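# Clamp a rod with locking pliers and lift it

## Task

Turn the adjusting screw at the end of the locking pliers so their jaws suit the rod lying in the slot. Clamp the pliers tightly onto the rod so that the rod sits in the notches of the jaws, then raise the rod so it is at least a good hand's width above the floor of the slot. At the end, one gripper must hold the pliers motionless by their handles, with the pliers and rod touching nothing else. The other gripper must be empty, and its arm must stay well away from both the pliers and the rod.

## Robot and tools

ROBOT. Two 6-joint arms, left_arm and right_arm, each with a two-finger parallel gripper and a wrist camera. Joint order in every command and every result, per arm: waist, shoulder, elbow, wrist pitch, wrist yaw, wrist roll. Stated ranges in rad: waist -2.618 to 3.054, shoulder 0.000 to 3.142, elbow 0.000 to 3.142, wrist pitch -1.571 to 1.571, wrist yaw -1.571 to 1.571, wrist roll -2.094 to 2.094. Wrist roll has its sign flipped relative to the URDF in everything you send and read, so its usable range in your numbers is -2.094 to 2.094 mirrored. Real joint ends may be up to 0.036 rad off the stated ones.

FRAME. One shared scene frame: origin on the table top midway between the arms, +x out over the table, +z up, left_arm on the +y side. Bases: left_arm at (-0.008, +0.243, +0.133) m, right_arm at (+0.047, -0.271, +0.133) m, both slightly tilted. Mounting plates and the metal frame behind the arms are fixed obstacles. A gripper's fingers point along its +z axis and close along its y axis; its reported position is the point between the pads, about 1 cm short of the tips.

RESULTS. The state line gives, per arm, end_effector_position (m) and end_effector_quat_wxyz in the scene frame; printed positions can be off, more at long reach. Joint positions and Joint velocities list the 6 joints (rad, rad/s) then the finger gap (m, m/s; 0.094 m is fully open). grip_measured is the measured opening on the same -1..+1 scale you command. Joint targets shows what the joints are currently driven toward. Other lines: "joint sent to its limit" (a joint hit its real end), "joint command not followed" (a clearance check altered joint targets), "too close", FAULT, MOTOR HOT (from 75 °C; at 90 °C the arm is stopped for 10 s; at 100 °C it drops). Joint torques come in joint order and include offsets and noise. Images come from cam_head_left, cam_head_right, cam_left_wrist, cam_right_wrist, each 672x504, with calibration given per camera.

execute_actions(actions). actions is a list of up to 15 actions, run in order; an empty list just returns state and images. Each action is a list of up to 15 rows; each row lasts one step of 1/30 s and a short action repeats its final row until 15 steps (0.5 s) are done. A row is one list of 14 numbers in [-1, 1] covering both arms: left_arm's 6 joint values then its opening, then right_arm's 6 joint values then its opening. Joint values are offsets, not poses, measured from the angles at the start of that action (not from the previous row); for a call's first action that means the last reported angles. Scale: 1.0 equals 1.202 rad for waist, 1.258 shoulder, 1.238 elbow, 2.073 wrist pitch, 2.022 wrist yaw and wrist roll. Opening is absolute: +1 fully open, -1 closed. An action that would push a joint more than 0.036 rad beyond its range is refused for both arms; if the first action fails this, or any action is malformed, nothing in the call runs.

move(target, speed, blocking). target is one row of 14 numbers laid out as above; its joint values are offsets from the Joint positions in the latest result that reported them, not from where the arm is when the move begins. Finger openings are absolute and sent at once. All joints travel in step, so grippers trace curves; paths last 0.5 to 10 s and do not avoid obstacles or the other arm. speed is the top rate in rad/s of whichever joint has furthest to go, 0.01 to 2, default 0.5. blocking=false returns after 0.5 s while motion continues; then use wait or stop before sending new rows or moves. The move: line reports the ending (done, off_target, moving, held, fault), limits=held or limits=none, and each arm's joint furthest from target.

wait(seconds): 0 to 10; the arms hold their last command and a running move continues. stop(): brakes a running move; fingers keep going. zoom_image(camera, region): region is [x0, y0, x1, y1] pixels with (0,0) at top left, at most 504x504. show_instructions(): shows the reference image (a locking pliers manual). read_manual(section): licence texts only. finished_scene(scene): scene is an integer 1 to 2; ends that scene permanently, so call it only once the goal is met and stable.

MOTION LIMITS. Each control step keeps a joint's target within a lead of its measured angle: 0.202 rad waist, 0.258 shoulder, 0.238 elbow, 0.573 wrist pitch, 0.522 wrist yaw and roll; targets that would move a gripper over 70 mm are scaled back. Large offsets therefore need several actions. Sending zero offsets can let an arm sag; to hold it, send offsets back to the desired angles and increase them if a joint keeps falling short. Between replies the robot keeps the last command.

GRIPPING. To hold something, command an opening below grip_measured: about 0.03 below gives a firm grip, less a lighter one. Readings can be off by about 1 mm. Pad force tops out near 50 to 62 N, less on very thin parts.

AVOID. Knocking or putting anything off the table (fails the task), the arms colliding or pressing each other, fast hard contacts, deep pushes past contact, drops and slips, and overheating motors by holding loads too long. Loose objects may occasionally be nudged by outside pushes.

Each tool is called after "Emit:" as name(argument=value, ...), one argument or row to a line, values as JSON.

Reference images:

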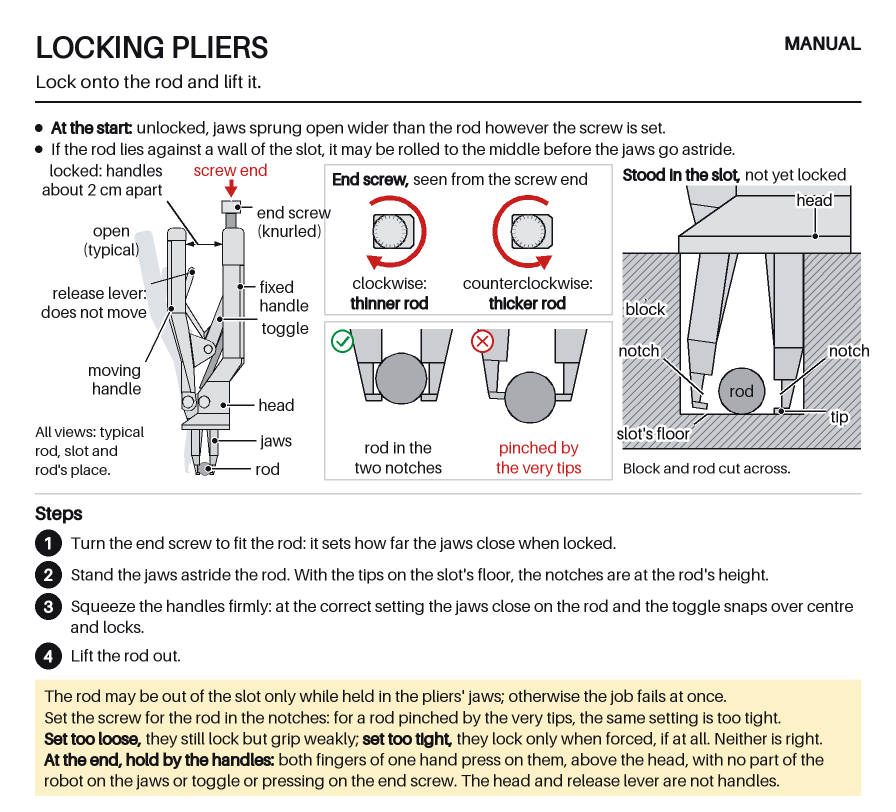

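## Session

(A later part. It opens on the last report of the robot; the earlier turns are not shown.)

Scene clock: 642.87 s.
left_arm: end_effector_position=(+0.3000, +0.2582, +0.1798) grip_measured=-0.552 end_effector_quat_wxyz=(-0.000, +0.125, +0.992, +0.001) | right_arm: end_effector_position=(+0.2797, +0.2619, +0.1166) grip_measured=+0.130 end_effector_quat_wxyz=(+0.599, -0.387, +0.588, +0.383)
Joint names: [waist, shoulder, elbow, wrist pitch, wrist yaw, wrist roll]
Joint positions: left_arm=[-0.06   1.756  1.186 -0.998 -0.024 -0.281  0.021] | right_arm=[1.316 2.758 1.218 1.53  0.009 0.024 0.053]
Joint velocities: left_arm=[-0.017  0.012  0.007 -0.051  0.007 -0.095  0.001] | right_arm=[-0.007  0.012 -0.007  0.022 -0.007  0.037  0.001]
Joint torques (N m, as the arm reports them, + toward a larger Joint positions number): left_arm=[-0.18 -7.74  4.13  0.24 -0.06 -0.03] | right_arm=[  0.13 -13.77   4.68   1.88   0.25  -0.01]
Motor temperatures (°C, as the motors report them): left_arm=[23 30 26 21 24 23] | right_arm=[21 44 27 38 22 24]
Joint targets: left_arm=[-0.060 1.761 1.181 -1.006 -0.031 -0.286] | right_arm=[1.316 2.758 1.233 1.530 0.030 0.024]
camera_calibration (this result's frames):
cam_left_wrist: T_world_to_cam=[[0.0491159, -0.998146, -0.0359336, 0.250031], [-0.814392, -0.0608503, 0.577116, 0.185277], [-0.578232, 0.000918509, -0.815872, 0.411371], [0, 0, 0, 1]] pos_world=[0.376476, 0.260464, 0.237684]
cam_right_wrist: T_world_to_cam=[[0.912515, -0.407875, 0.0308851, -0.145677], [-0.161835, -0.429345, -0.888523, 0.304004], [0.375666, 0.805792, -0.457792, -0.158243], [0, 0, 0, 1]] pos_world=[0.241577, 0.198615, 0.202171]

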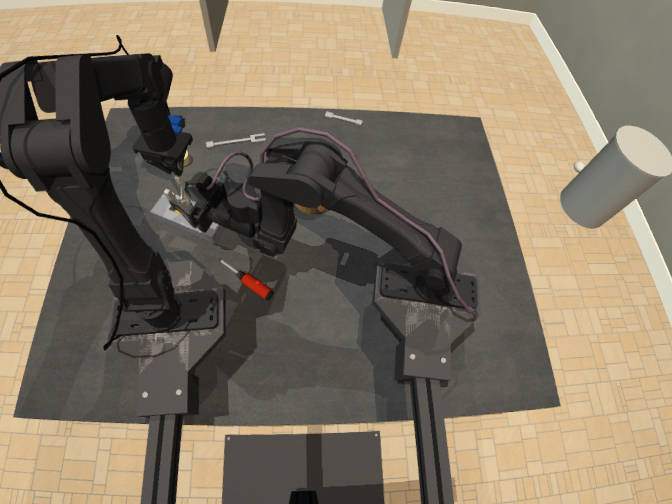

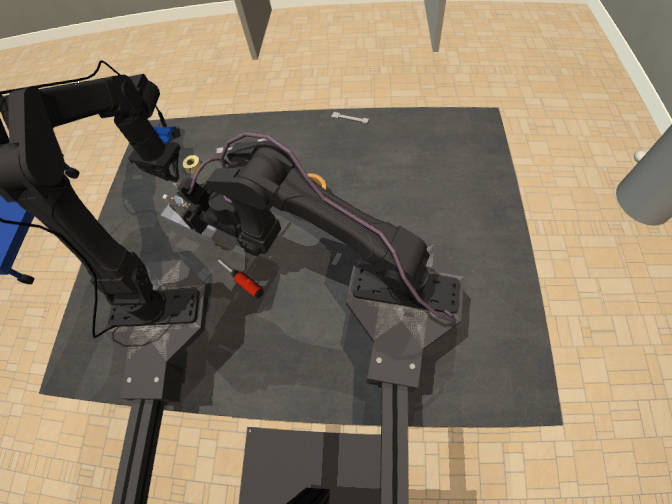

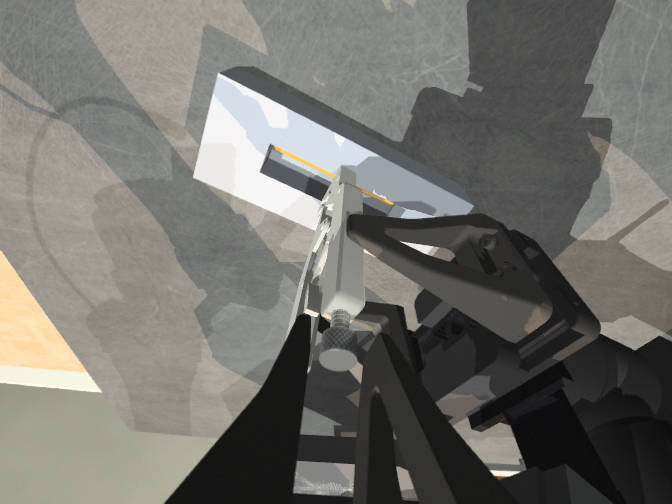

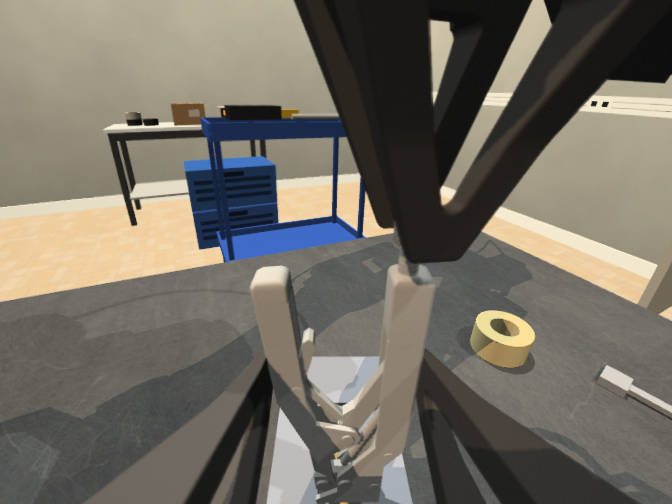

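Emit:
execute_actions(
  actions=[
    [[0,0.004,-0.004,-0.003,0,0,-0.55, 0,0,0.012,0,0.011,0,0.12],[0,0.004,-0.004,-0.003,0,0,-0.55, 0,0,0.012,0,0.012,0,0.115],[0,0.004,-0.004,-0.003,0,0,-0.55, 0,0,0.012,0,0.012,0,0.11],[0,0.004,-0.004,-0.003,0,0,-0.55, 0,0,0.012,0,0.013,0,0.105],[0,0.004,-0.004,-0.003,0,0,-0.55, 0,0,0.012,0,0.013,0,0.10],[0,0.004,-0.004,-0.003,0,0,-0.55, 0,0,0.012,0,0.014,0,0.095]],
  ],
)

Scene clock: 674.83 s.
left_arm: end_effector_position=(+0.2999, +0.2582, +0.1798) grip_measured=-0.552 end_effector_quat_wxyz=(-0.001, +0.125, +0.992, +0.001) | right_arm: end_effector_position=(+0.2800, +0.2618, +0.1167) grip_measured=+0.101 end_effector_quat_wxyz=(+0.599, -0.386, +0.588, +0.382)
Joint names: [waist, shoulder, elbow, wrist pitch, wrist yaw, wrist roll]
Joint positions: left_arm=[-0.06   1.756  1.186 -0.998 -0.024 -0.281  0.021] | right_arm=[1.316 2.758 1.218 1.53  0.012 0.023 0.052]
Joint velocities: left_arm=[ 0.002 -0.012  0.002 -0.095 -0.037  0.037 -0.001] | right_arm=[-0.007  0.022 -0.017 -0.037 -0.022 -0.007 -0.001]
Joint torques (N m, as the arm reports them, + toward a larger Joint positions number): left_arm=[-0.18 -7.73  4.14  0.26  0.02  0.02] | right_arm=[  0.11 -13.81   4.67   1.89   0.32  -0.01]
Motor temperatures (°C, as the motors report them): left_arm=[23 30 26 21 24 23] | right_arm=[21 45 27 38 22 24]
Joint targets: left_arm=[-0.060 1.761 1.181 -1.004 -0.024 -0.281] | right_arm=[1.316 2.758 1.233 1.530 0.038 0.024]
camera_calibration (this result's frames):
cam_left_wrist: T_world_to_cam=[[0.0490937, -0.998147, -0.0359408, 0.250041], [-0.814173, -0.0608366, 0.577427, 0.185074], [-0.578543, 0.000914024, -0.815651, 0.411371], [0, 0, 0, 1]] pos_world=[0.376403, 0.260461, 0.237655]
cam_right_wrist: T_world_to_cam=[[0.911586, -0.409977, 0.0304764, -0.14523], [-0.163018, -0.428534, -0.888698, 0.304212], [0.377406, 0.805157, -0.45748, -0.158563], [0, 0, 0, 1]] pos_world=[0.241825, 0.198492, 0.202239]

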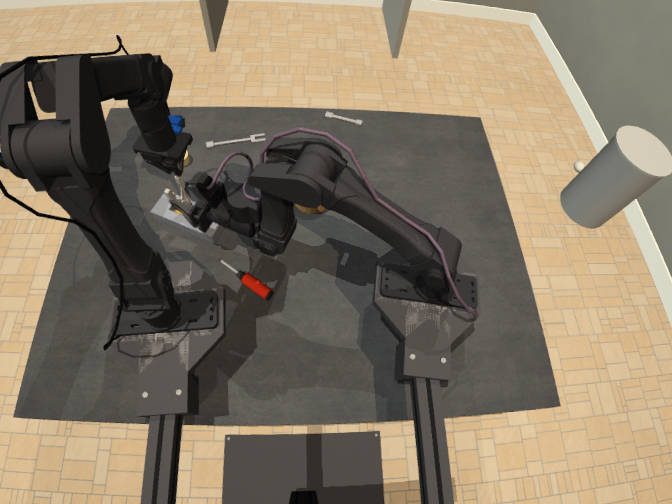

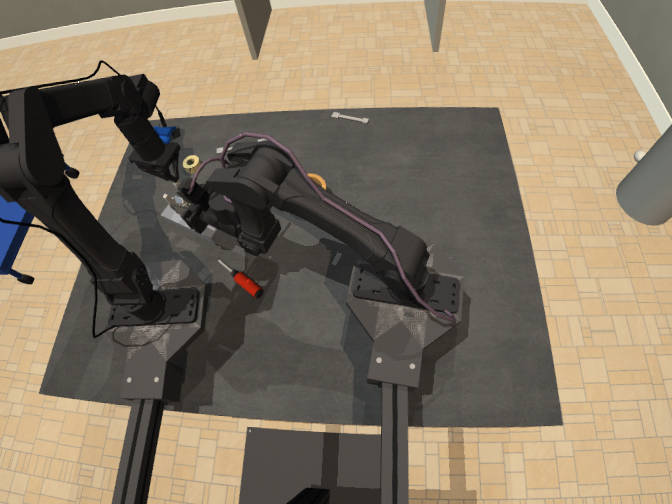

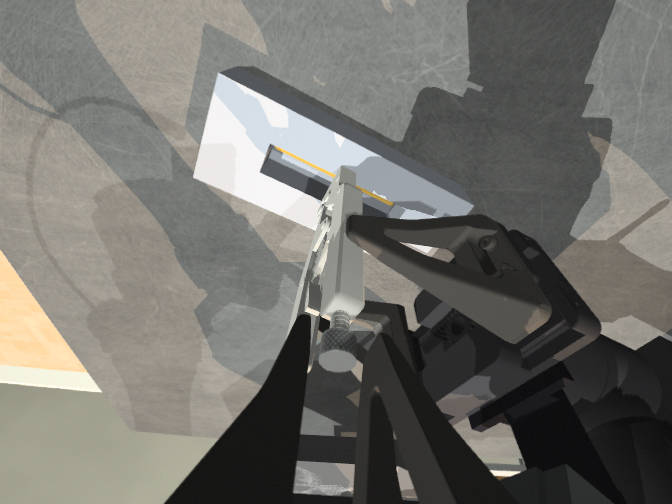

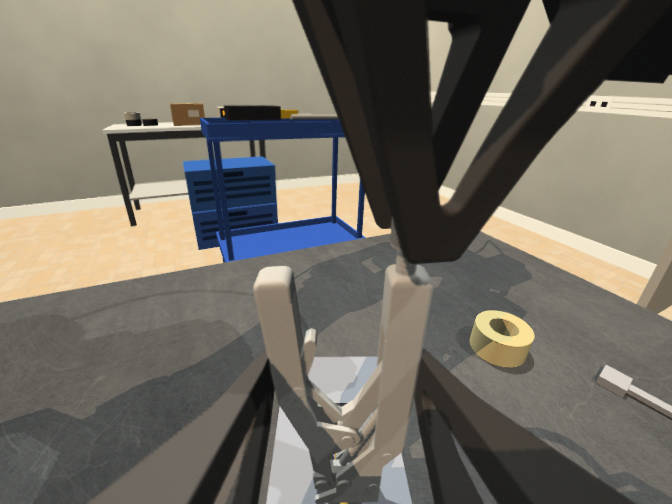

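Emit:
execute_actions(
  actions=[
    [[0,0.004,-0.004,-0.003,0,0,-0.55, 0,0,0.012,0,0.013,0,0.09],[0,0.004,-0.004,-0.003,0,0,-0.55, 0,0,0.012,0,0.013,0,0.086],[0,0.004,-0.004,-0.003,0,0,-0.55, 0,0,0.012,0,0.014,0,0.082],[0,0.004,-0.004,-0.003,0,0,-0.55, 0,0,0.012,0,0.014,0,0.078],[0,0.004,-0.004,-0.003,0,0,-0.55, 0,0,0.012,0,0.015,0,0.074],[0,0.004,-0.004,-0.003,0,0,-0.55, 0,0,0.012,0,0.015,0,0.07]],
  ],
)

Scene clock: 698.90 s.
left_arm: end_effector_position=(+0.2999, +0.2582, +0.1798) grip_measured=-0.552 end_effector_quat_wxyz=(-0.001, +0.125, +0.992, +0.001) | right_arm: end_effector_position=(+0.2803, +0.2616, +0.1169) grip_measured=+0.077 end_effector_quat_wxyz=(+0.599, -0.384, +0.589, +0.383)
Joint names: [waist, shoulder, elbow, wrist pitch, wrist yaw, wrist roll]
Joint positions: left_arm=[-0.06   1.756  1.186 -0.998 -0.024 -0.281  0.021] | right_arm=[1.316 2.758 1.218 1.531 0.014 0.02  0.051]
Joint velocities: left_arm=[-0.002 -0.002 -0.007  0.022  0.007  0.022  0.001] | right_arm=[-0.002 -0.002 -0.007 -0.007 -0.022  0.007  0.   ]
Joint torques (N m, as the arm reports them, + toward a larger Joint positions number): left_arm=[-0.18 -7.73  4.14  0.26  0.02  0.02] | right_arm=[  0.12 -13.79   4.66   1.89   0.33   0.03]
Motor temperatures (°C, as the motors report them): left_arm=[23 30 26 21 24 23] | right_arm=[21 45 27 38 22 24]
Joint targets: left_arm=[-0.060 1.761 1.181 -1.005 -0.024 -0.281] | right_arm=[1.316 2.758 1.233 1.531 0.042 0.023]
camera_calibration (this result's frames):
cam_left_wrist: T_world_to_cam=[[0.0490937, -0.998147, -0.0359408, 0.250041], [-0.814173, -0.0608366, 0.577427, 0.185074], [-0.578543, 0.000914024, -0.815651, 0.411371], [0, 0, 0, 1]] pos_world=[0.376403, 0.260461, 0.237655]
cam_right_wrist: T_world_to_cam=[[0.910897, -0.411749, 0.0270144, -0.144516], [-0.166356, -0.426357, -0.889126, 0.304783], [0.377614, 0.805408, -0.456864, -0.158677], [0, 0, 0, 1]] pos_world=[0.242261, 0.198242, 0.202401]

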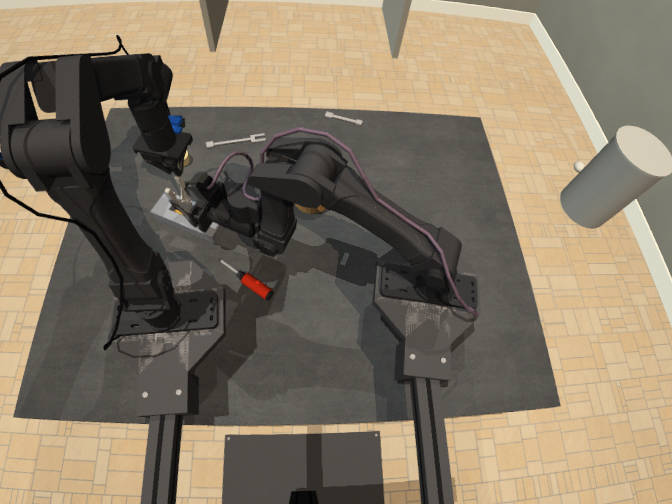

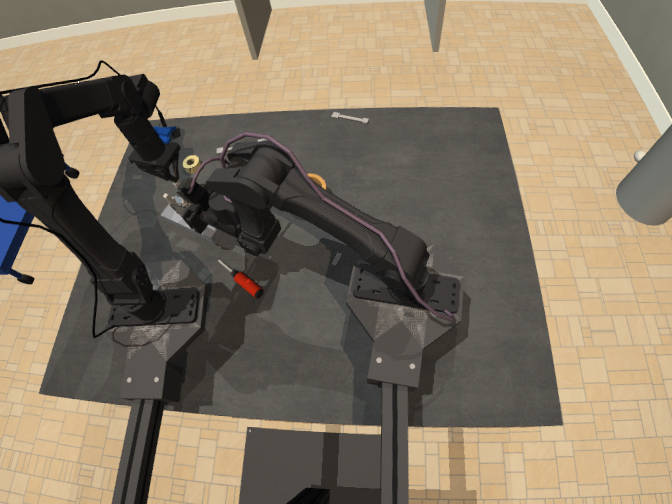

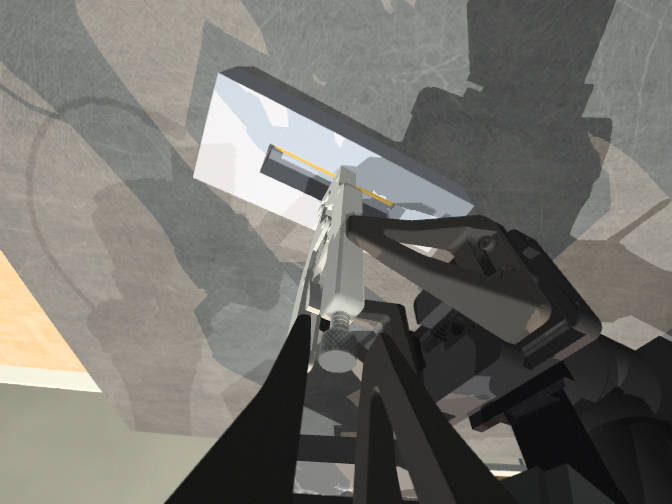

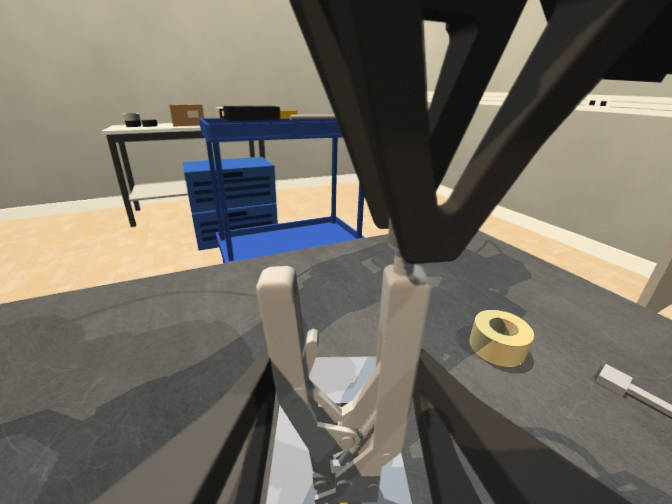

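Emit:
execute_actions(
  actions=[
    [[0,0.004,-0.004,-0.003,0,0,-0.55, 0,0,0.012,0,0.014,0,0.066],[0,0.004,-0.004,-0.003,0,0,-0.55, 0,0,0.012,0,0.014,0,0.062],[0,0.004,-0.004,-0.003,0,0,-0.55, 0,0,0.012,0,0.015,0,0.058],[0,0.004,-0.004,-0.003,0,0,-0.55, 0,0,0.012,0,0.015,0,0.054],[0,0.004,-0.004,-0.003,0,0,-0.55, 0,0,0.012,0,0.016,0,0.05],[0,0.004,-0.004,-0.003,0,0,-0.55, 0,0,0.012,0,0.016,0,0.0455]],
  ],
)

Scene clock: 705.77 s.
left_arm: end_effector_position=(+0.2999, +0.2582, +0.1798) grip_measured=-0.552 end_effector_quat_wxyz=(-0.001, +0.125, +0.992, +0.001) | right_arm: end_effector_position=(+0.2808, +0.2614, +0.1170) grip_measured=+0.052 end_effector_quat_wxyz=(+0.599, -0.382, +0.590, +0.383)
Joint names: [waist, shoulder, elbow, wrist pitch, wrist yaw, wrist roll]
Joint positions: left_arm=[-0.06   1.756  1.186 -0.998 -0.024 -0.281  0.021] | right_arm=[1.316 2.758 1.218 1.531 0.016 0.016 0.049]
Joint velocities: left_arm=[-0.007  0.007 -0.002 -0.095  0.051  0.007  0.001] | right_arm=[-0.012 -0.017  0.007 -0.022 -0.022 -0.154  0.   ]
Joint torques (N m, as the arm reports them, + toward a larger Joint positions number): left_arm=[-0.18 -7.74  4.13  0.25  0.02  0.03] | right_arm=[  0.12 -13.76   4.65   1.89   0.38   0.05]
Motor temperatures (°C, as the motors report them): left_arm=[23 30 26 21 24 23] | right_arm=[21 45 27 38 22 24]
Joint targets: left_arm=[-0.060 1.761 1.181 -1.005 -0.024 -0.281] | right_arm=[1.316 2.758 1.233 1.531 0.046 0.020]
camera_calibration (this result's frames):
cam_left_wrist: T_world_to_cam=[[0.0490937, -0.998147, -0.0359408, 0.250041], [-0.814173, -0.0608366, 0.577427, 0.185074], [-0.578543, 0.000914024, -0.815651, 0.411371], [0, 0, 0, 1]] pos_world=[0.376403, 0.260461, 0.237655]
cam_right_wrist: T_world_to_cam=[[0.909905, -0.414191, 0.0227838, -0.143583], [-0.17077, -0.424073, -0.889382, 0.305523], [0.378036, 0.805362, -0.456598, -0.158778], [0, 0, 0, 1]] pos_world=[0.242845, 0.197967, 0.2025]

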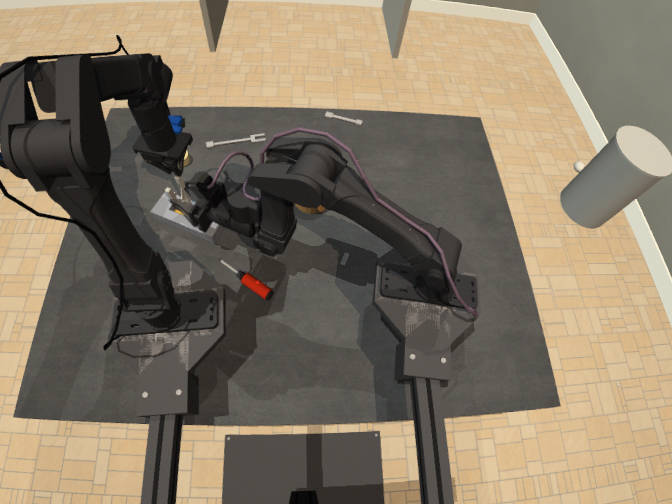

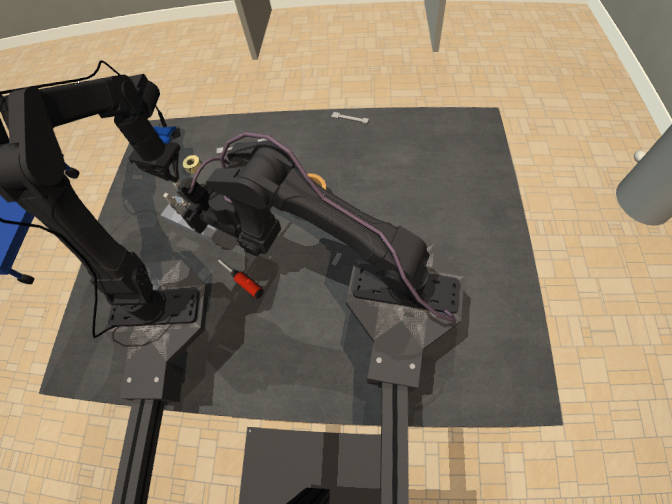

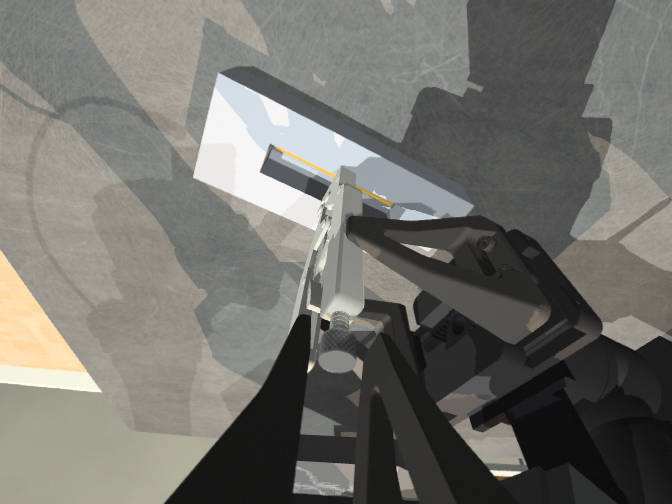

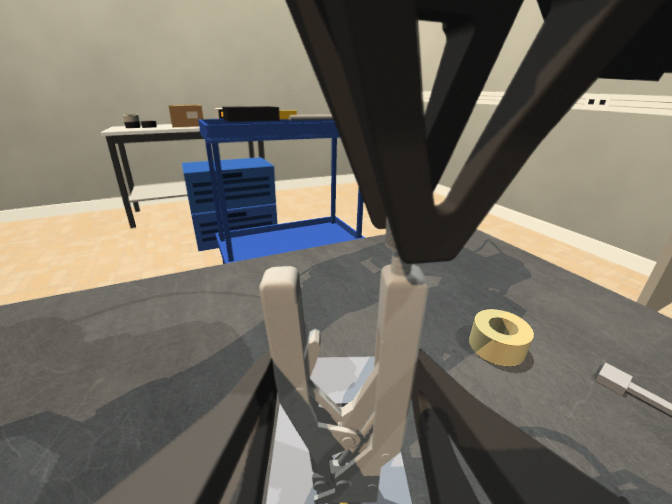

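Emit:
execute_actions(
  actions=[
    [[0,0.004,-0.004,-0.003,0,0,-0.55, 0,0,0.012,0,0.013,0.002,0.06],[0,0.004,-0.004,-0.003,0,0,-0.55, 0,0,0.012,0,0.012,0.002,0.075],[0,0.004,-0.004,-0.003,0,0,-0.55, 0,0,0.012,0,0.010,0.003,0.09],[0,0.004,-0.004,-0.003,0,0,-0.55, 0,0,0.012,0,0.008,0.003,0.105],[0,0.004,-0.004,-0.003,0,0,-0.55, 0,0,0.012,0,0.006,0.004,0.12],[0,0.004,-0.004,-0.003,0,0,-0.55, 0,0,0.012,0,0.004,0.004,0.135],[0,0.004,-0.004,-0.003,0,0,-0.58, 0,0,0.012,0,0.003,0.004,0.15],[0,0.004,-0.004,-0.003,0,0,-0.61, 0,0,0.012,0,0.002,0.004,0.165],[0,0.004,-0.004,-0.003,0,0,-0.64, 0,0,0.012,0,0.001,0.004,0.18],[0,0.004,-0.004,-0.003,0,0,-0.67, 0,0,0.012,0,0,0.004,0.195],[0,0.004,-0.004,-0.003,0,0,-0.70, 0,0,0.012,0,-0.002,0.004,0.21]],
  ],
)

Scene clock: 739.43 s.
left_arm: end_effector_position=(+0.2999, +0.2582, +0.1798) grip_measured=-0.698 end_effector_quat_wxyz=(-0.001, +0.125, +0.992, +0.001) | right_arm: end_effector_position=(+0.2805, +0.2616, +0.1170) grip_measured=+0.209 end_effector_quat_wxyz=(+0.599, -0.383, +0.590, +0.384)
Joint names: [waist, shoulder, elbow, wrist pitch, wrist yaw, wrist roll]
Joint positions: left_arm=[-0.06   1.756  1.186 -0.998 -0.024 -0.281  0.014] | right_arm=[1.316 2.758 1.218 1.531 0.014 0.016 0.057]
Joint velocities: left_arm=[-0.012 -0.017 -0.017 -0.066 -0.081  0.037  0.001] | right_arm=[ 0.007 -0.017  0.007  0.007 -0.007 -0.022 -0.   ]
Joint torques (N m, as the arm reports them, + toward a larger Joint positions number): left_arm=[-0.18 -7.73  4.14  0.26  0.02  0.02] | right_arm=[  0.1  -13.78   4.64   1.87  -0.02   0.09]
Motor temperatures (°C, as the motors report them): left_arm=[23 30 26 21 24 23] | right_arm=[21 46 27 38 22 24]
Joint targets: left_arm=[-0.060 1.761 1.181 -1.005 -0.024 -0.281] | right_arm=[1.316 2.758 1.233 1.531 0.012 0.024]
camera_calibration (this result's frames):
cam_left_wrist: T_world_to_cam=[[0.0490937, -0.998147, -0.0359408, 0.250041], [-0.814173, -0.0608366, 0.577427, 0.185074], [-0.578543, 0.000914024, -0.815651, 0.411371], [0, 0, 0, 1]] pos_world=[0.376403, 0.260461, 0.237655]
cam_right_wrist: T_world_to_cam=[[0.910692, -0.412456, 0.0228058, -0.143921], [-0.169935, -0.42439, -0.88939, 0.305383], [0.376512, 0.806085, -0.45658, -0.158537], [0, 0, 0, 1]] pos_world=[0.242654, 0.198034, 0.202502]

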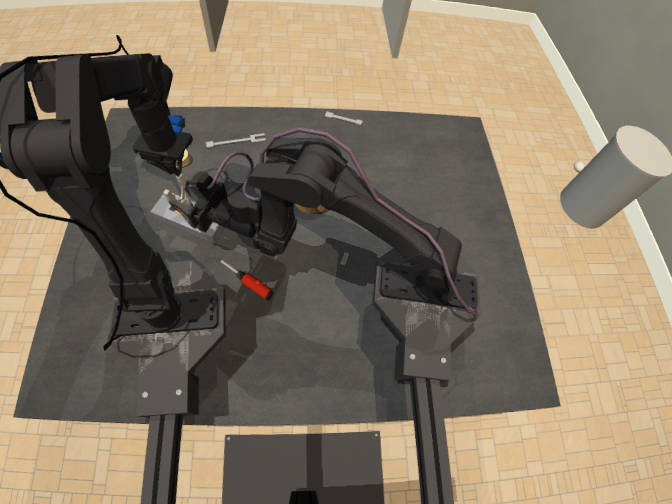

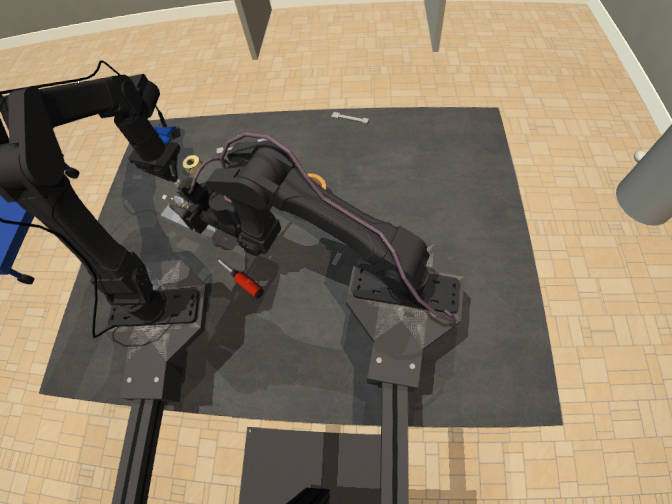

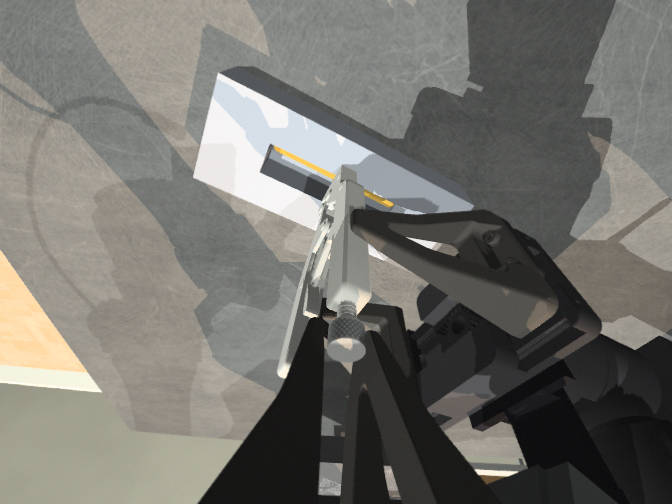

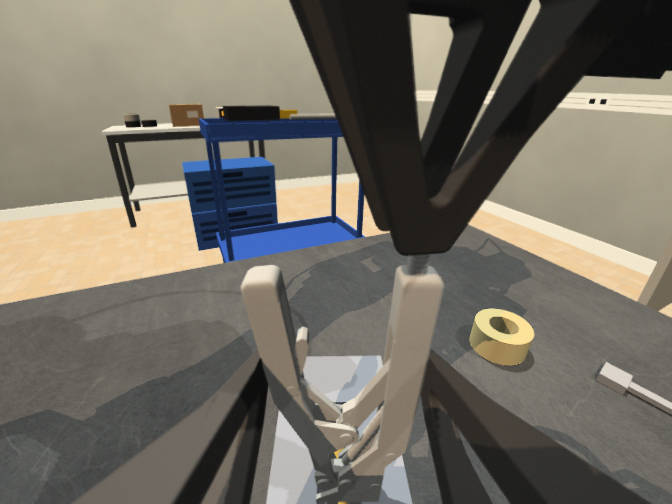

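Emit:
execute_actions(
  actions=[
    [[0,0.004,-0.004,0.0115,0.009,0,-0.70, 0,0,0.012,0,0,0.002,0.21]],
  ],
)

Scene clock: 749.23 s.
left_arm: end_effector_position=(+0.3019, +0.2567, +0.1798) grip_measured=-0.698 end_effector_quat_wxyz=(+0.004, +0.125, +0.992, -0.003) | right_arm: end_effector_position=(+0.2804, +0.2616, +0.1170) grip_measured=+0.209 end_effector_quat_wxyz=(+0.599, -0.383, +0.590, +0.384)
Joint names: [waist, shoulder, elbow, wrist pitch, wrist yaw, wrist roll]
Joint positions: left_arm=[-0.06   1.756  1.186 -0.99  -0.015 -0.281  0.014] | right_arm=[1.316 2.758 1.218 1.531 0.014 0.016 0.057]
Joint velocities: left_arm=[-0.002 -0.002 -0.012  0.007  0.037  0.037 -0.   ] | right_arm=[-0.022 -0.012 -0.017  0.007 -0.022  0.051  0.   ]
Joint torques (N m, as the arm reports them, + toward a larger Joint positions number): left_arm=[-0.19 -7.75  4.14  0.5   0.09  0.02] | right_arm=[  0.16 -13.79   4.67   1.89   0.01   0.04]
Motor temperatures (°C, as the motors report them): left_arm=[23 30 26 21 24 23] | right_arm=[21 46 27 38 22 24]
Joint targets: left_arm=[-0.060 1.761 1.181 -0.975 -0.005 -0.281] | right_arm=[1.316 2.758 1.233 1.531 0.014 0.020]
camera_calibration (this result's frames):
cam_left_wrist: T_world_to_cam=[[0.0495067, -0.998408, -0.0270204, 0.24678], [-0.818914, -0.0560642, 0.571171, 0.187968], [-0.571777, -0.00614941, -0.820386, 0.413181], [0, 0, 0, 1]] pos_world=[0.37796, 0.259466, 0.238274]
cam_right_wrist: T_world_to_cam=[[0.910849, -0.412108, 0.0228102, -0.143989], [-0.169769, -0.424454, -0.889392, 0.305355], [0.376208, 0.80623, -0.456576, -0.158488], [0, 0, 0, 1]] pos_world=[0.242616, 0.198048, 0.202502]

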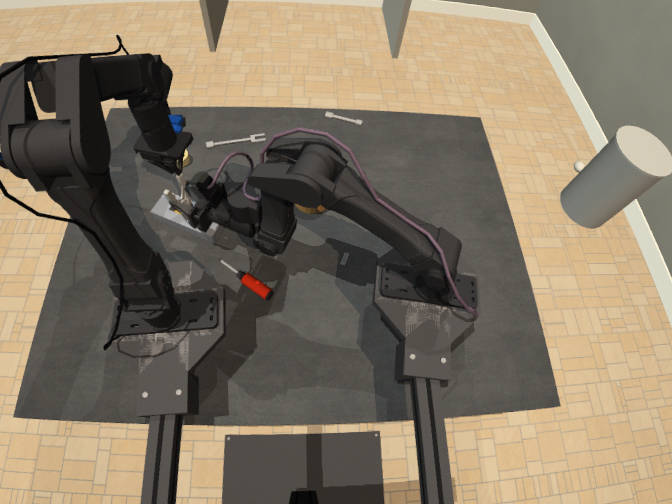

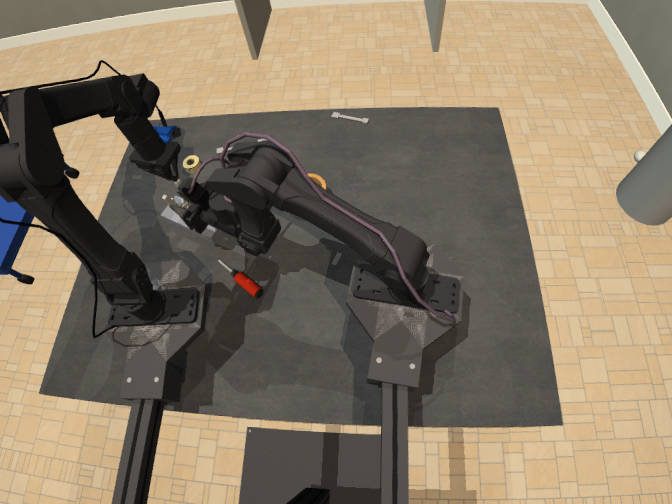

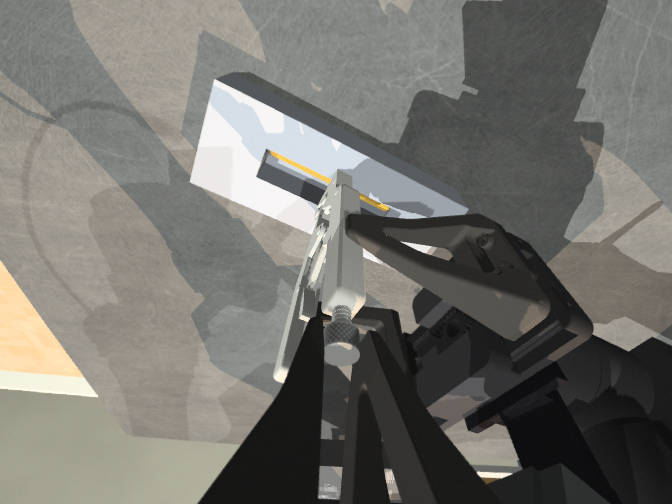

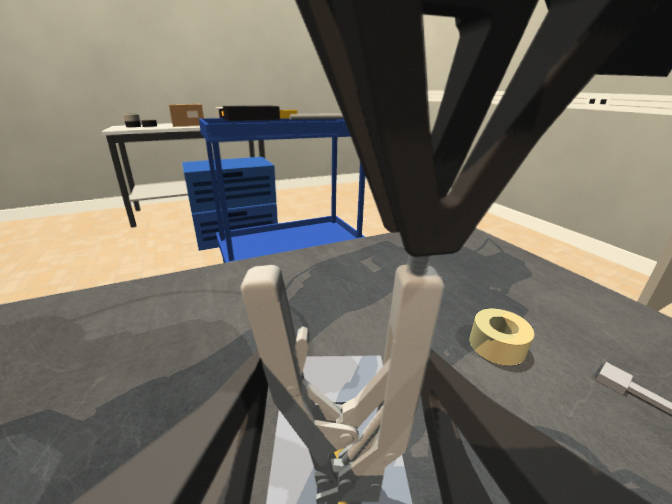

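Emit:
execute_actions(
  actions=[
    [[0,0.004,-0.004,0.007,0.003,0,-0.73, 0,0,0.012,0,0,0.002,0.21],[0,0.004,-0.004,0.007,0.003,0,-0.75, 0,0,0.012,0,0,0.002,0.21],[0,0.004,-0.004,0.007,0.003,0,-0.77, 0,0,0.012,0,0,0.002,0.21],[0,0.004,-0.004,0.007,0.003,0,-0.785, 0,0,0.012,0,0,0.002,0.21],[0,0.004,-0.004,0.007,0.003,0,-0.80, 0,0,0.012,0,0,0.002,0.21],[0,0.004,-0.004,0.007,0.003,0,-0.815, 0,0,0.012,0,0,0.002,0.21],[0,0.004,-0.004,0.007,0.003,0,-0.815, 0,0,0.012,0,0,0.002,0.21],[0,0.004,-0.004,0.007,0.003,0,-0.815, 0,0,0.012,0,0,0.002,0.21],[0,0.004,-0.004,0.007,0.003,-0.01,-0.815, 0,0,0.012,0,0,0.002,0.21],[0,0.004,-0.004,0.007,0.003,-0.03,-0.815, 0,0,0.012,0,0,0.002,0.21],[0,0.004,-0.004,0.007,0.003,-0.055,-0.815, 0,0,0.012,0,0,0.002,0.21],[0,0.004,-0.004,0.007,0.003,-0.085,-0.815, 0,0,0.012,0,0,0.002,0.21],[0,0.004,-0.004,0.007,0.003,-0.115,-0.815, 0,0,0.012,0,0,0.002,0.21],[0,0.004,-0.004,0.007,0.003,-0.145,-0.815, 0,0,0.012,0,0,0.002,0.21],[0,0.004,-0.004,0.007,0.003,-0.175,-0.815, 0,0,0.012,0,0,0.002,0.21]],
  ],
)

Scene clock: 758.30 s.
left_arm: end_effector_position=(+0.3020, +0.2564, +0.1798) grip_measured=-0.804 end_effector_quat_wxyz=(+0.005, +0.204, +0.979, -0.004) | right_arm: end_effector_position=(+0.2804, +0.2616, +0.1169) grip_measured=+0.209 end_effector_quat_wxyz=(+0.599, -0.383, +0.590, +0.384)
Joint names: [waist, shoulder, elbow, wrist pitch, wrist yaw, wrist roll]
Joint positions: left_arm=[-0.06   1.756  1.186 -0.99  -0.013 -0.441  0.009] | right_arm=[1.316 2.758 1.218 1.531 0.014 0.016 0.057]
Joint velocities: left_arm=[ 0.007 -0.002 -0.002 -0.007  0.037 -1.253  0.   ] | right_arm=[ 0.002 -0.002 -0.007  0.051 -0.066 -0.051 -0.   ]
Joint torques (N m, as the arm reports them, + toward a larger Joint positions number): left_arm=[-0.18 -7.78  4.15  0.49  0.07 -0.05] | right_arm=[  0.09 -13.77   4.72   1.91   0.01   0.03]
Motor temperatures (°C, as the motors report them): left_arm=[23 30 26 21 24 23] | right_arm=[21 46 27 38 22 24]
Joint targets: left_arm=[-0.060 1.761 1.181 -0.976 -0.009 -0.635] | right_arm=[1.316 2.758 1.233 1.531 0.014 0.020]
camera_calibration (this result's frames):
cam_left_wrist: T_world_to_cam=[[-0.110359, -0.993542, -0.026382, 0.293357], [-0.818341, 0.0757699, 0.569717, 0.154326], [-0.564039, 0.0844626, -0.821417, 0.387862], [0, 0, 0, 1]] pos_world=[0.377434, 0.247009, 0.238414]
cam_right_wrist: T_world_to_cam=[[0.910854, -0.412097, 0.0228155, -0.143991], [-0.169902, -0.424765, -0.889217, 0.30537], [0.376135, 0.806071, -0.456915, -0.158431], [0, 0, 0, 1]] pos_world=[0.242629, 0.198079, 0.202436]

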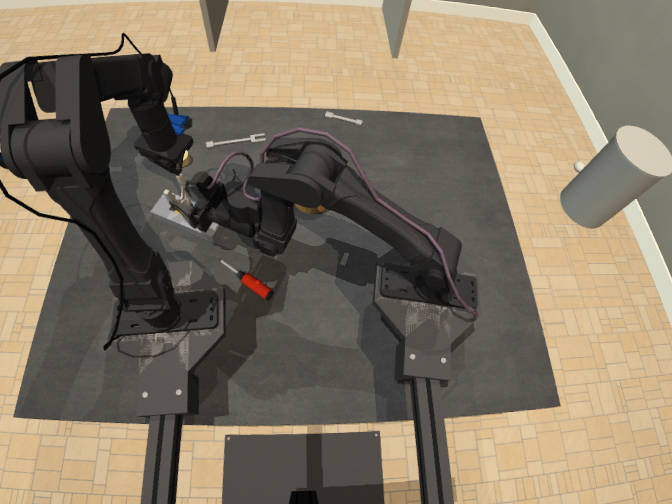

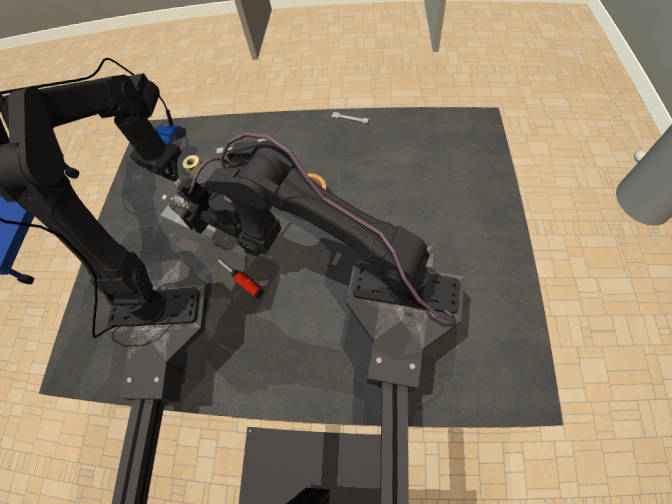

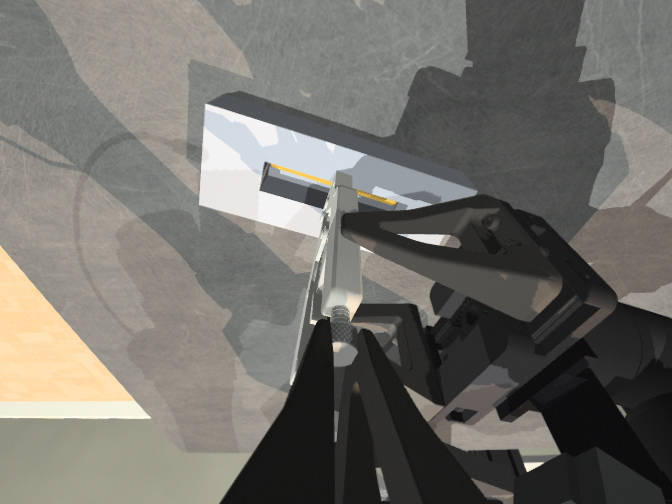

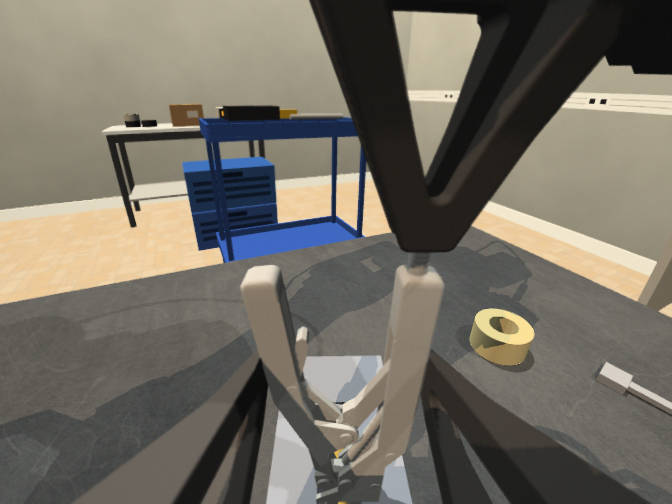

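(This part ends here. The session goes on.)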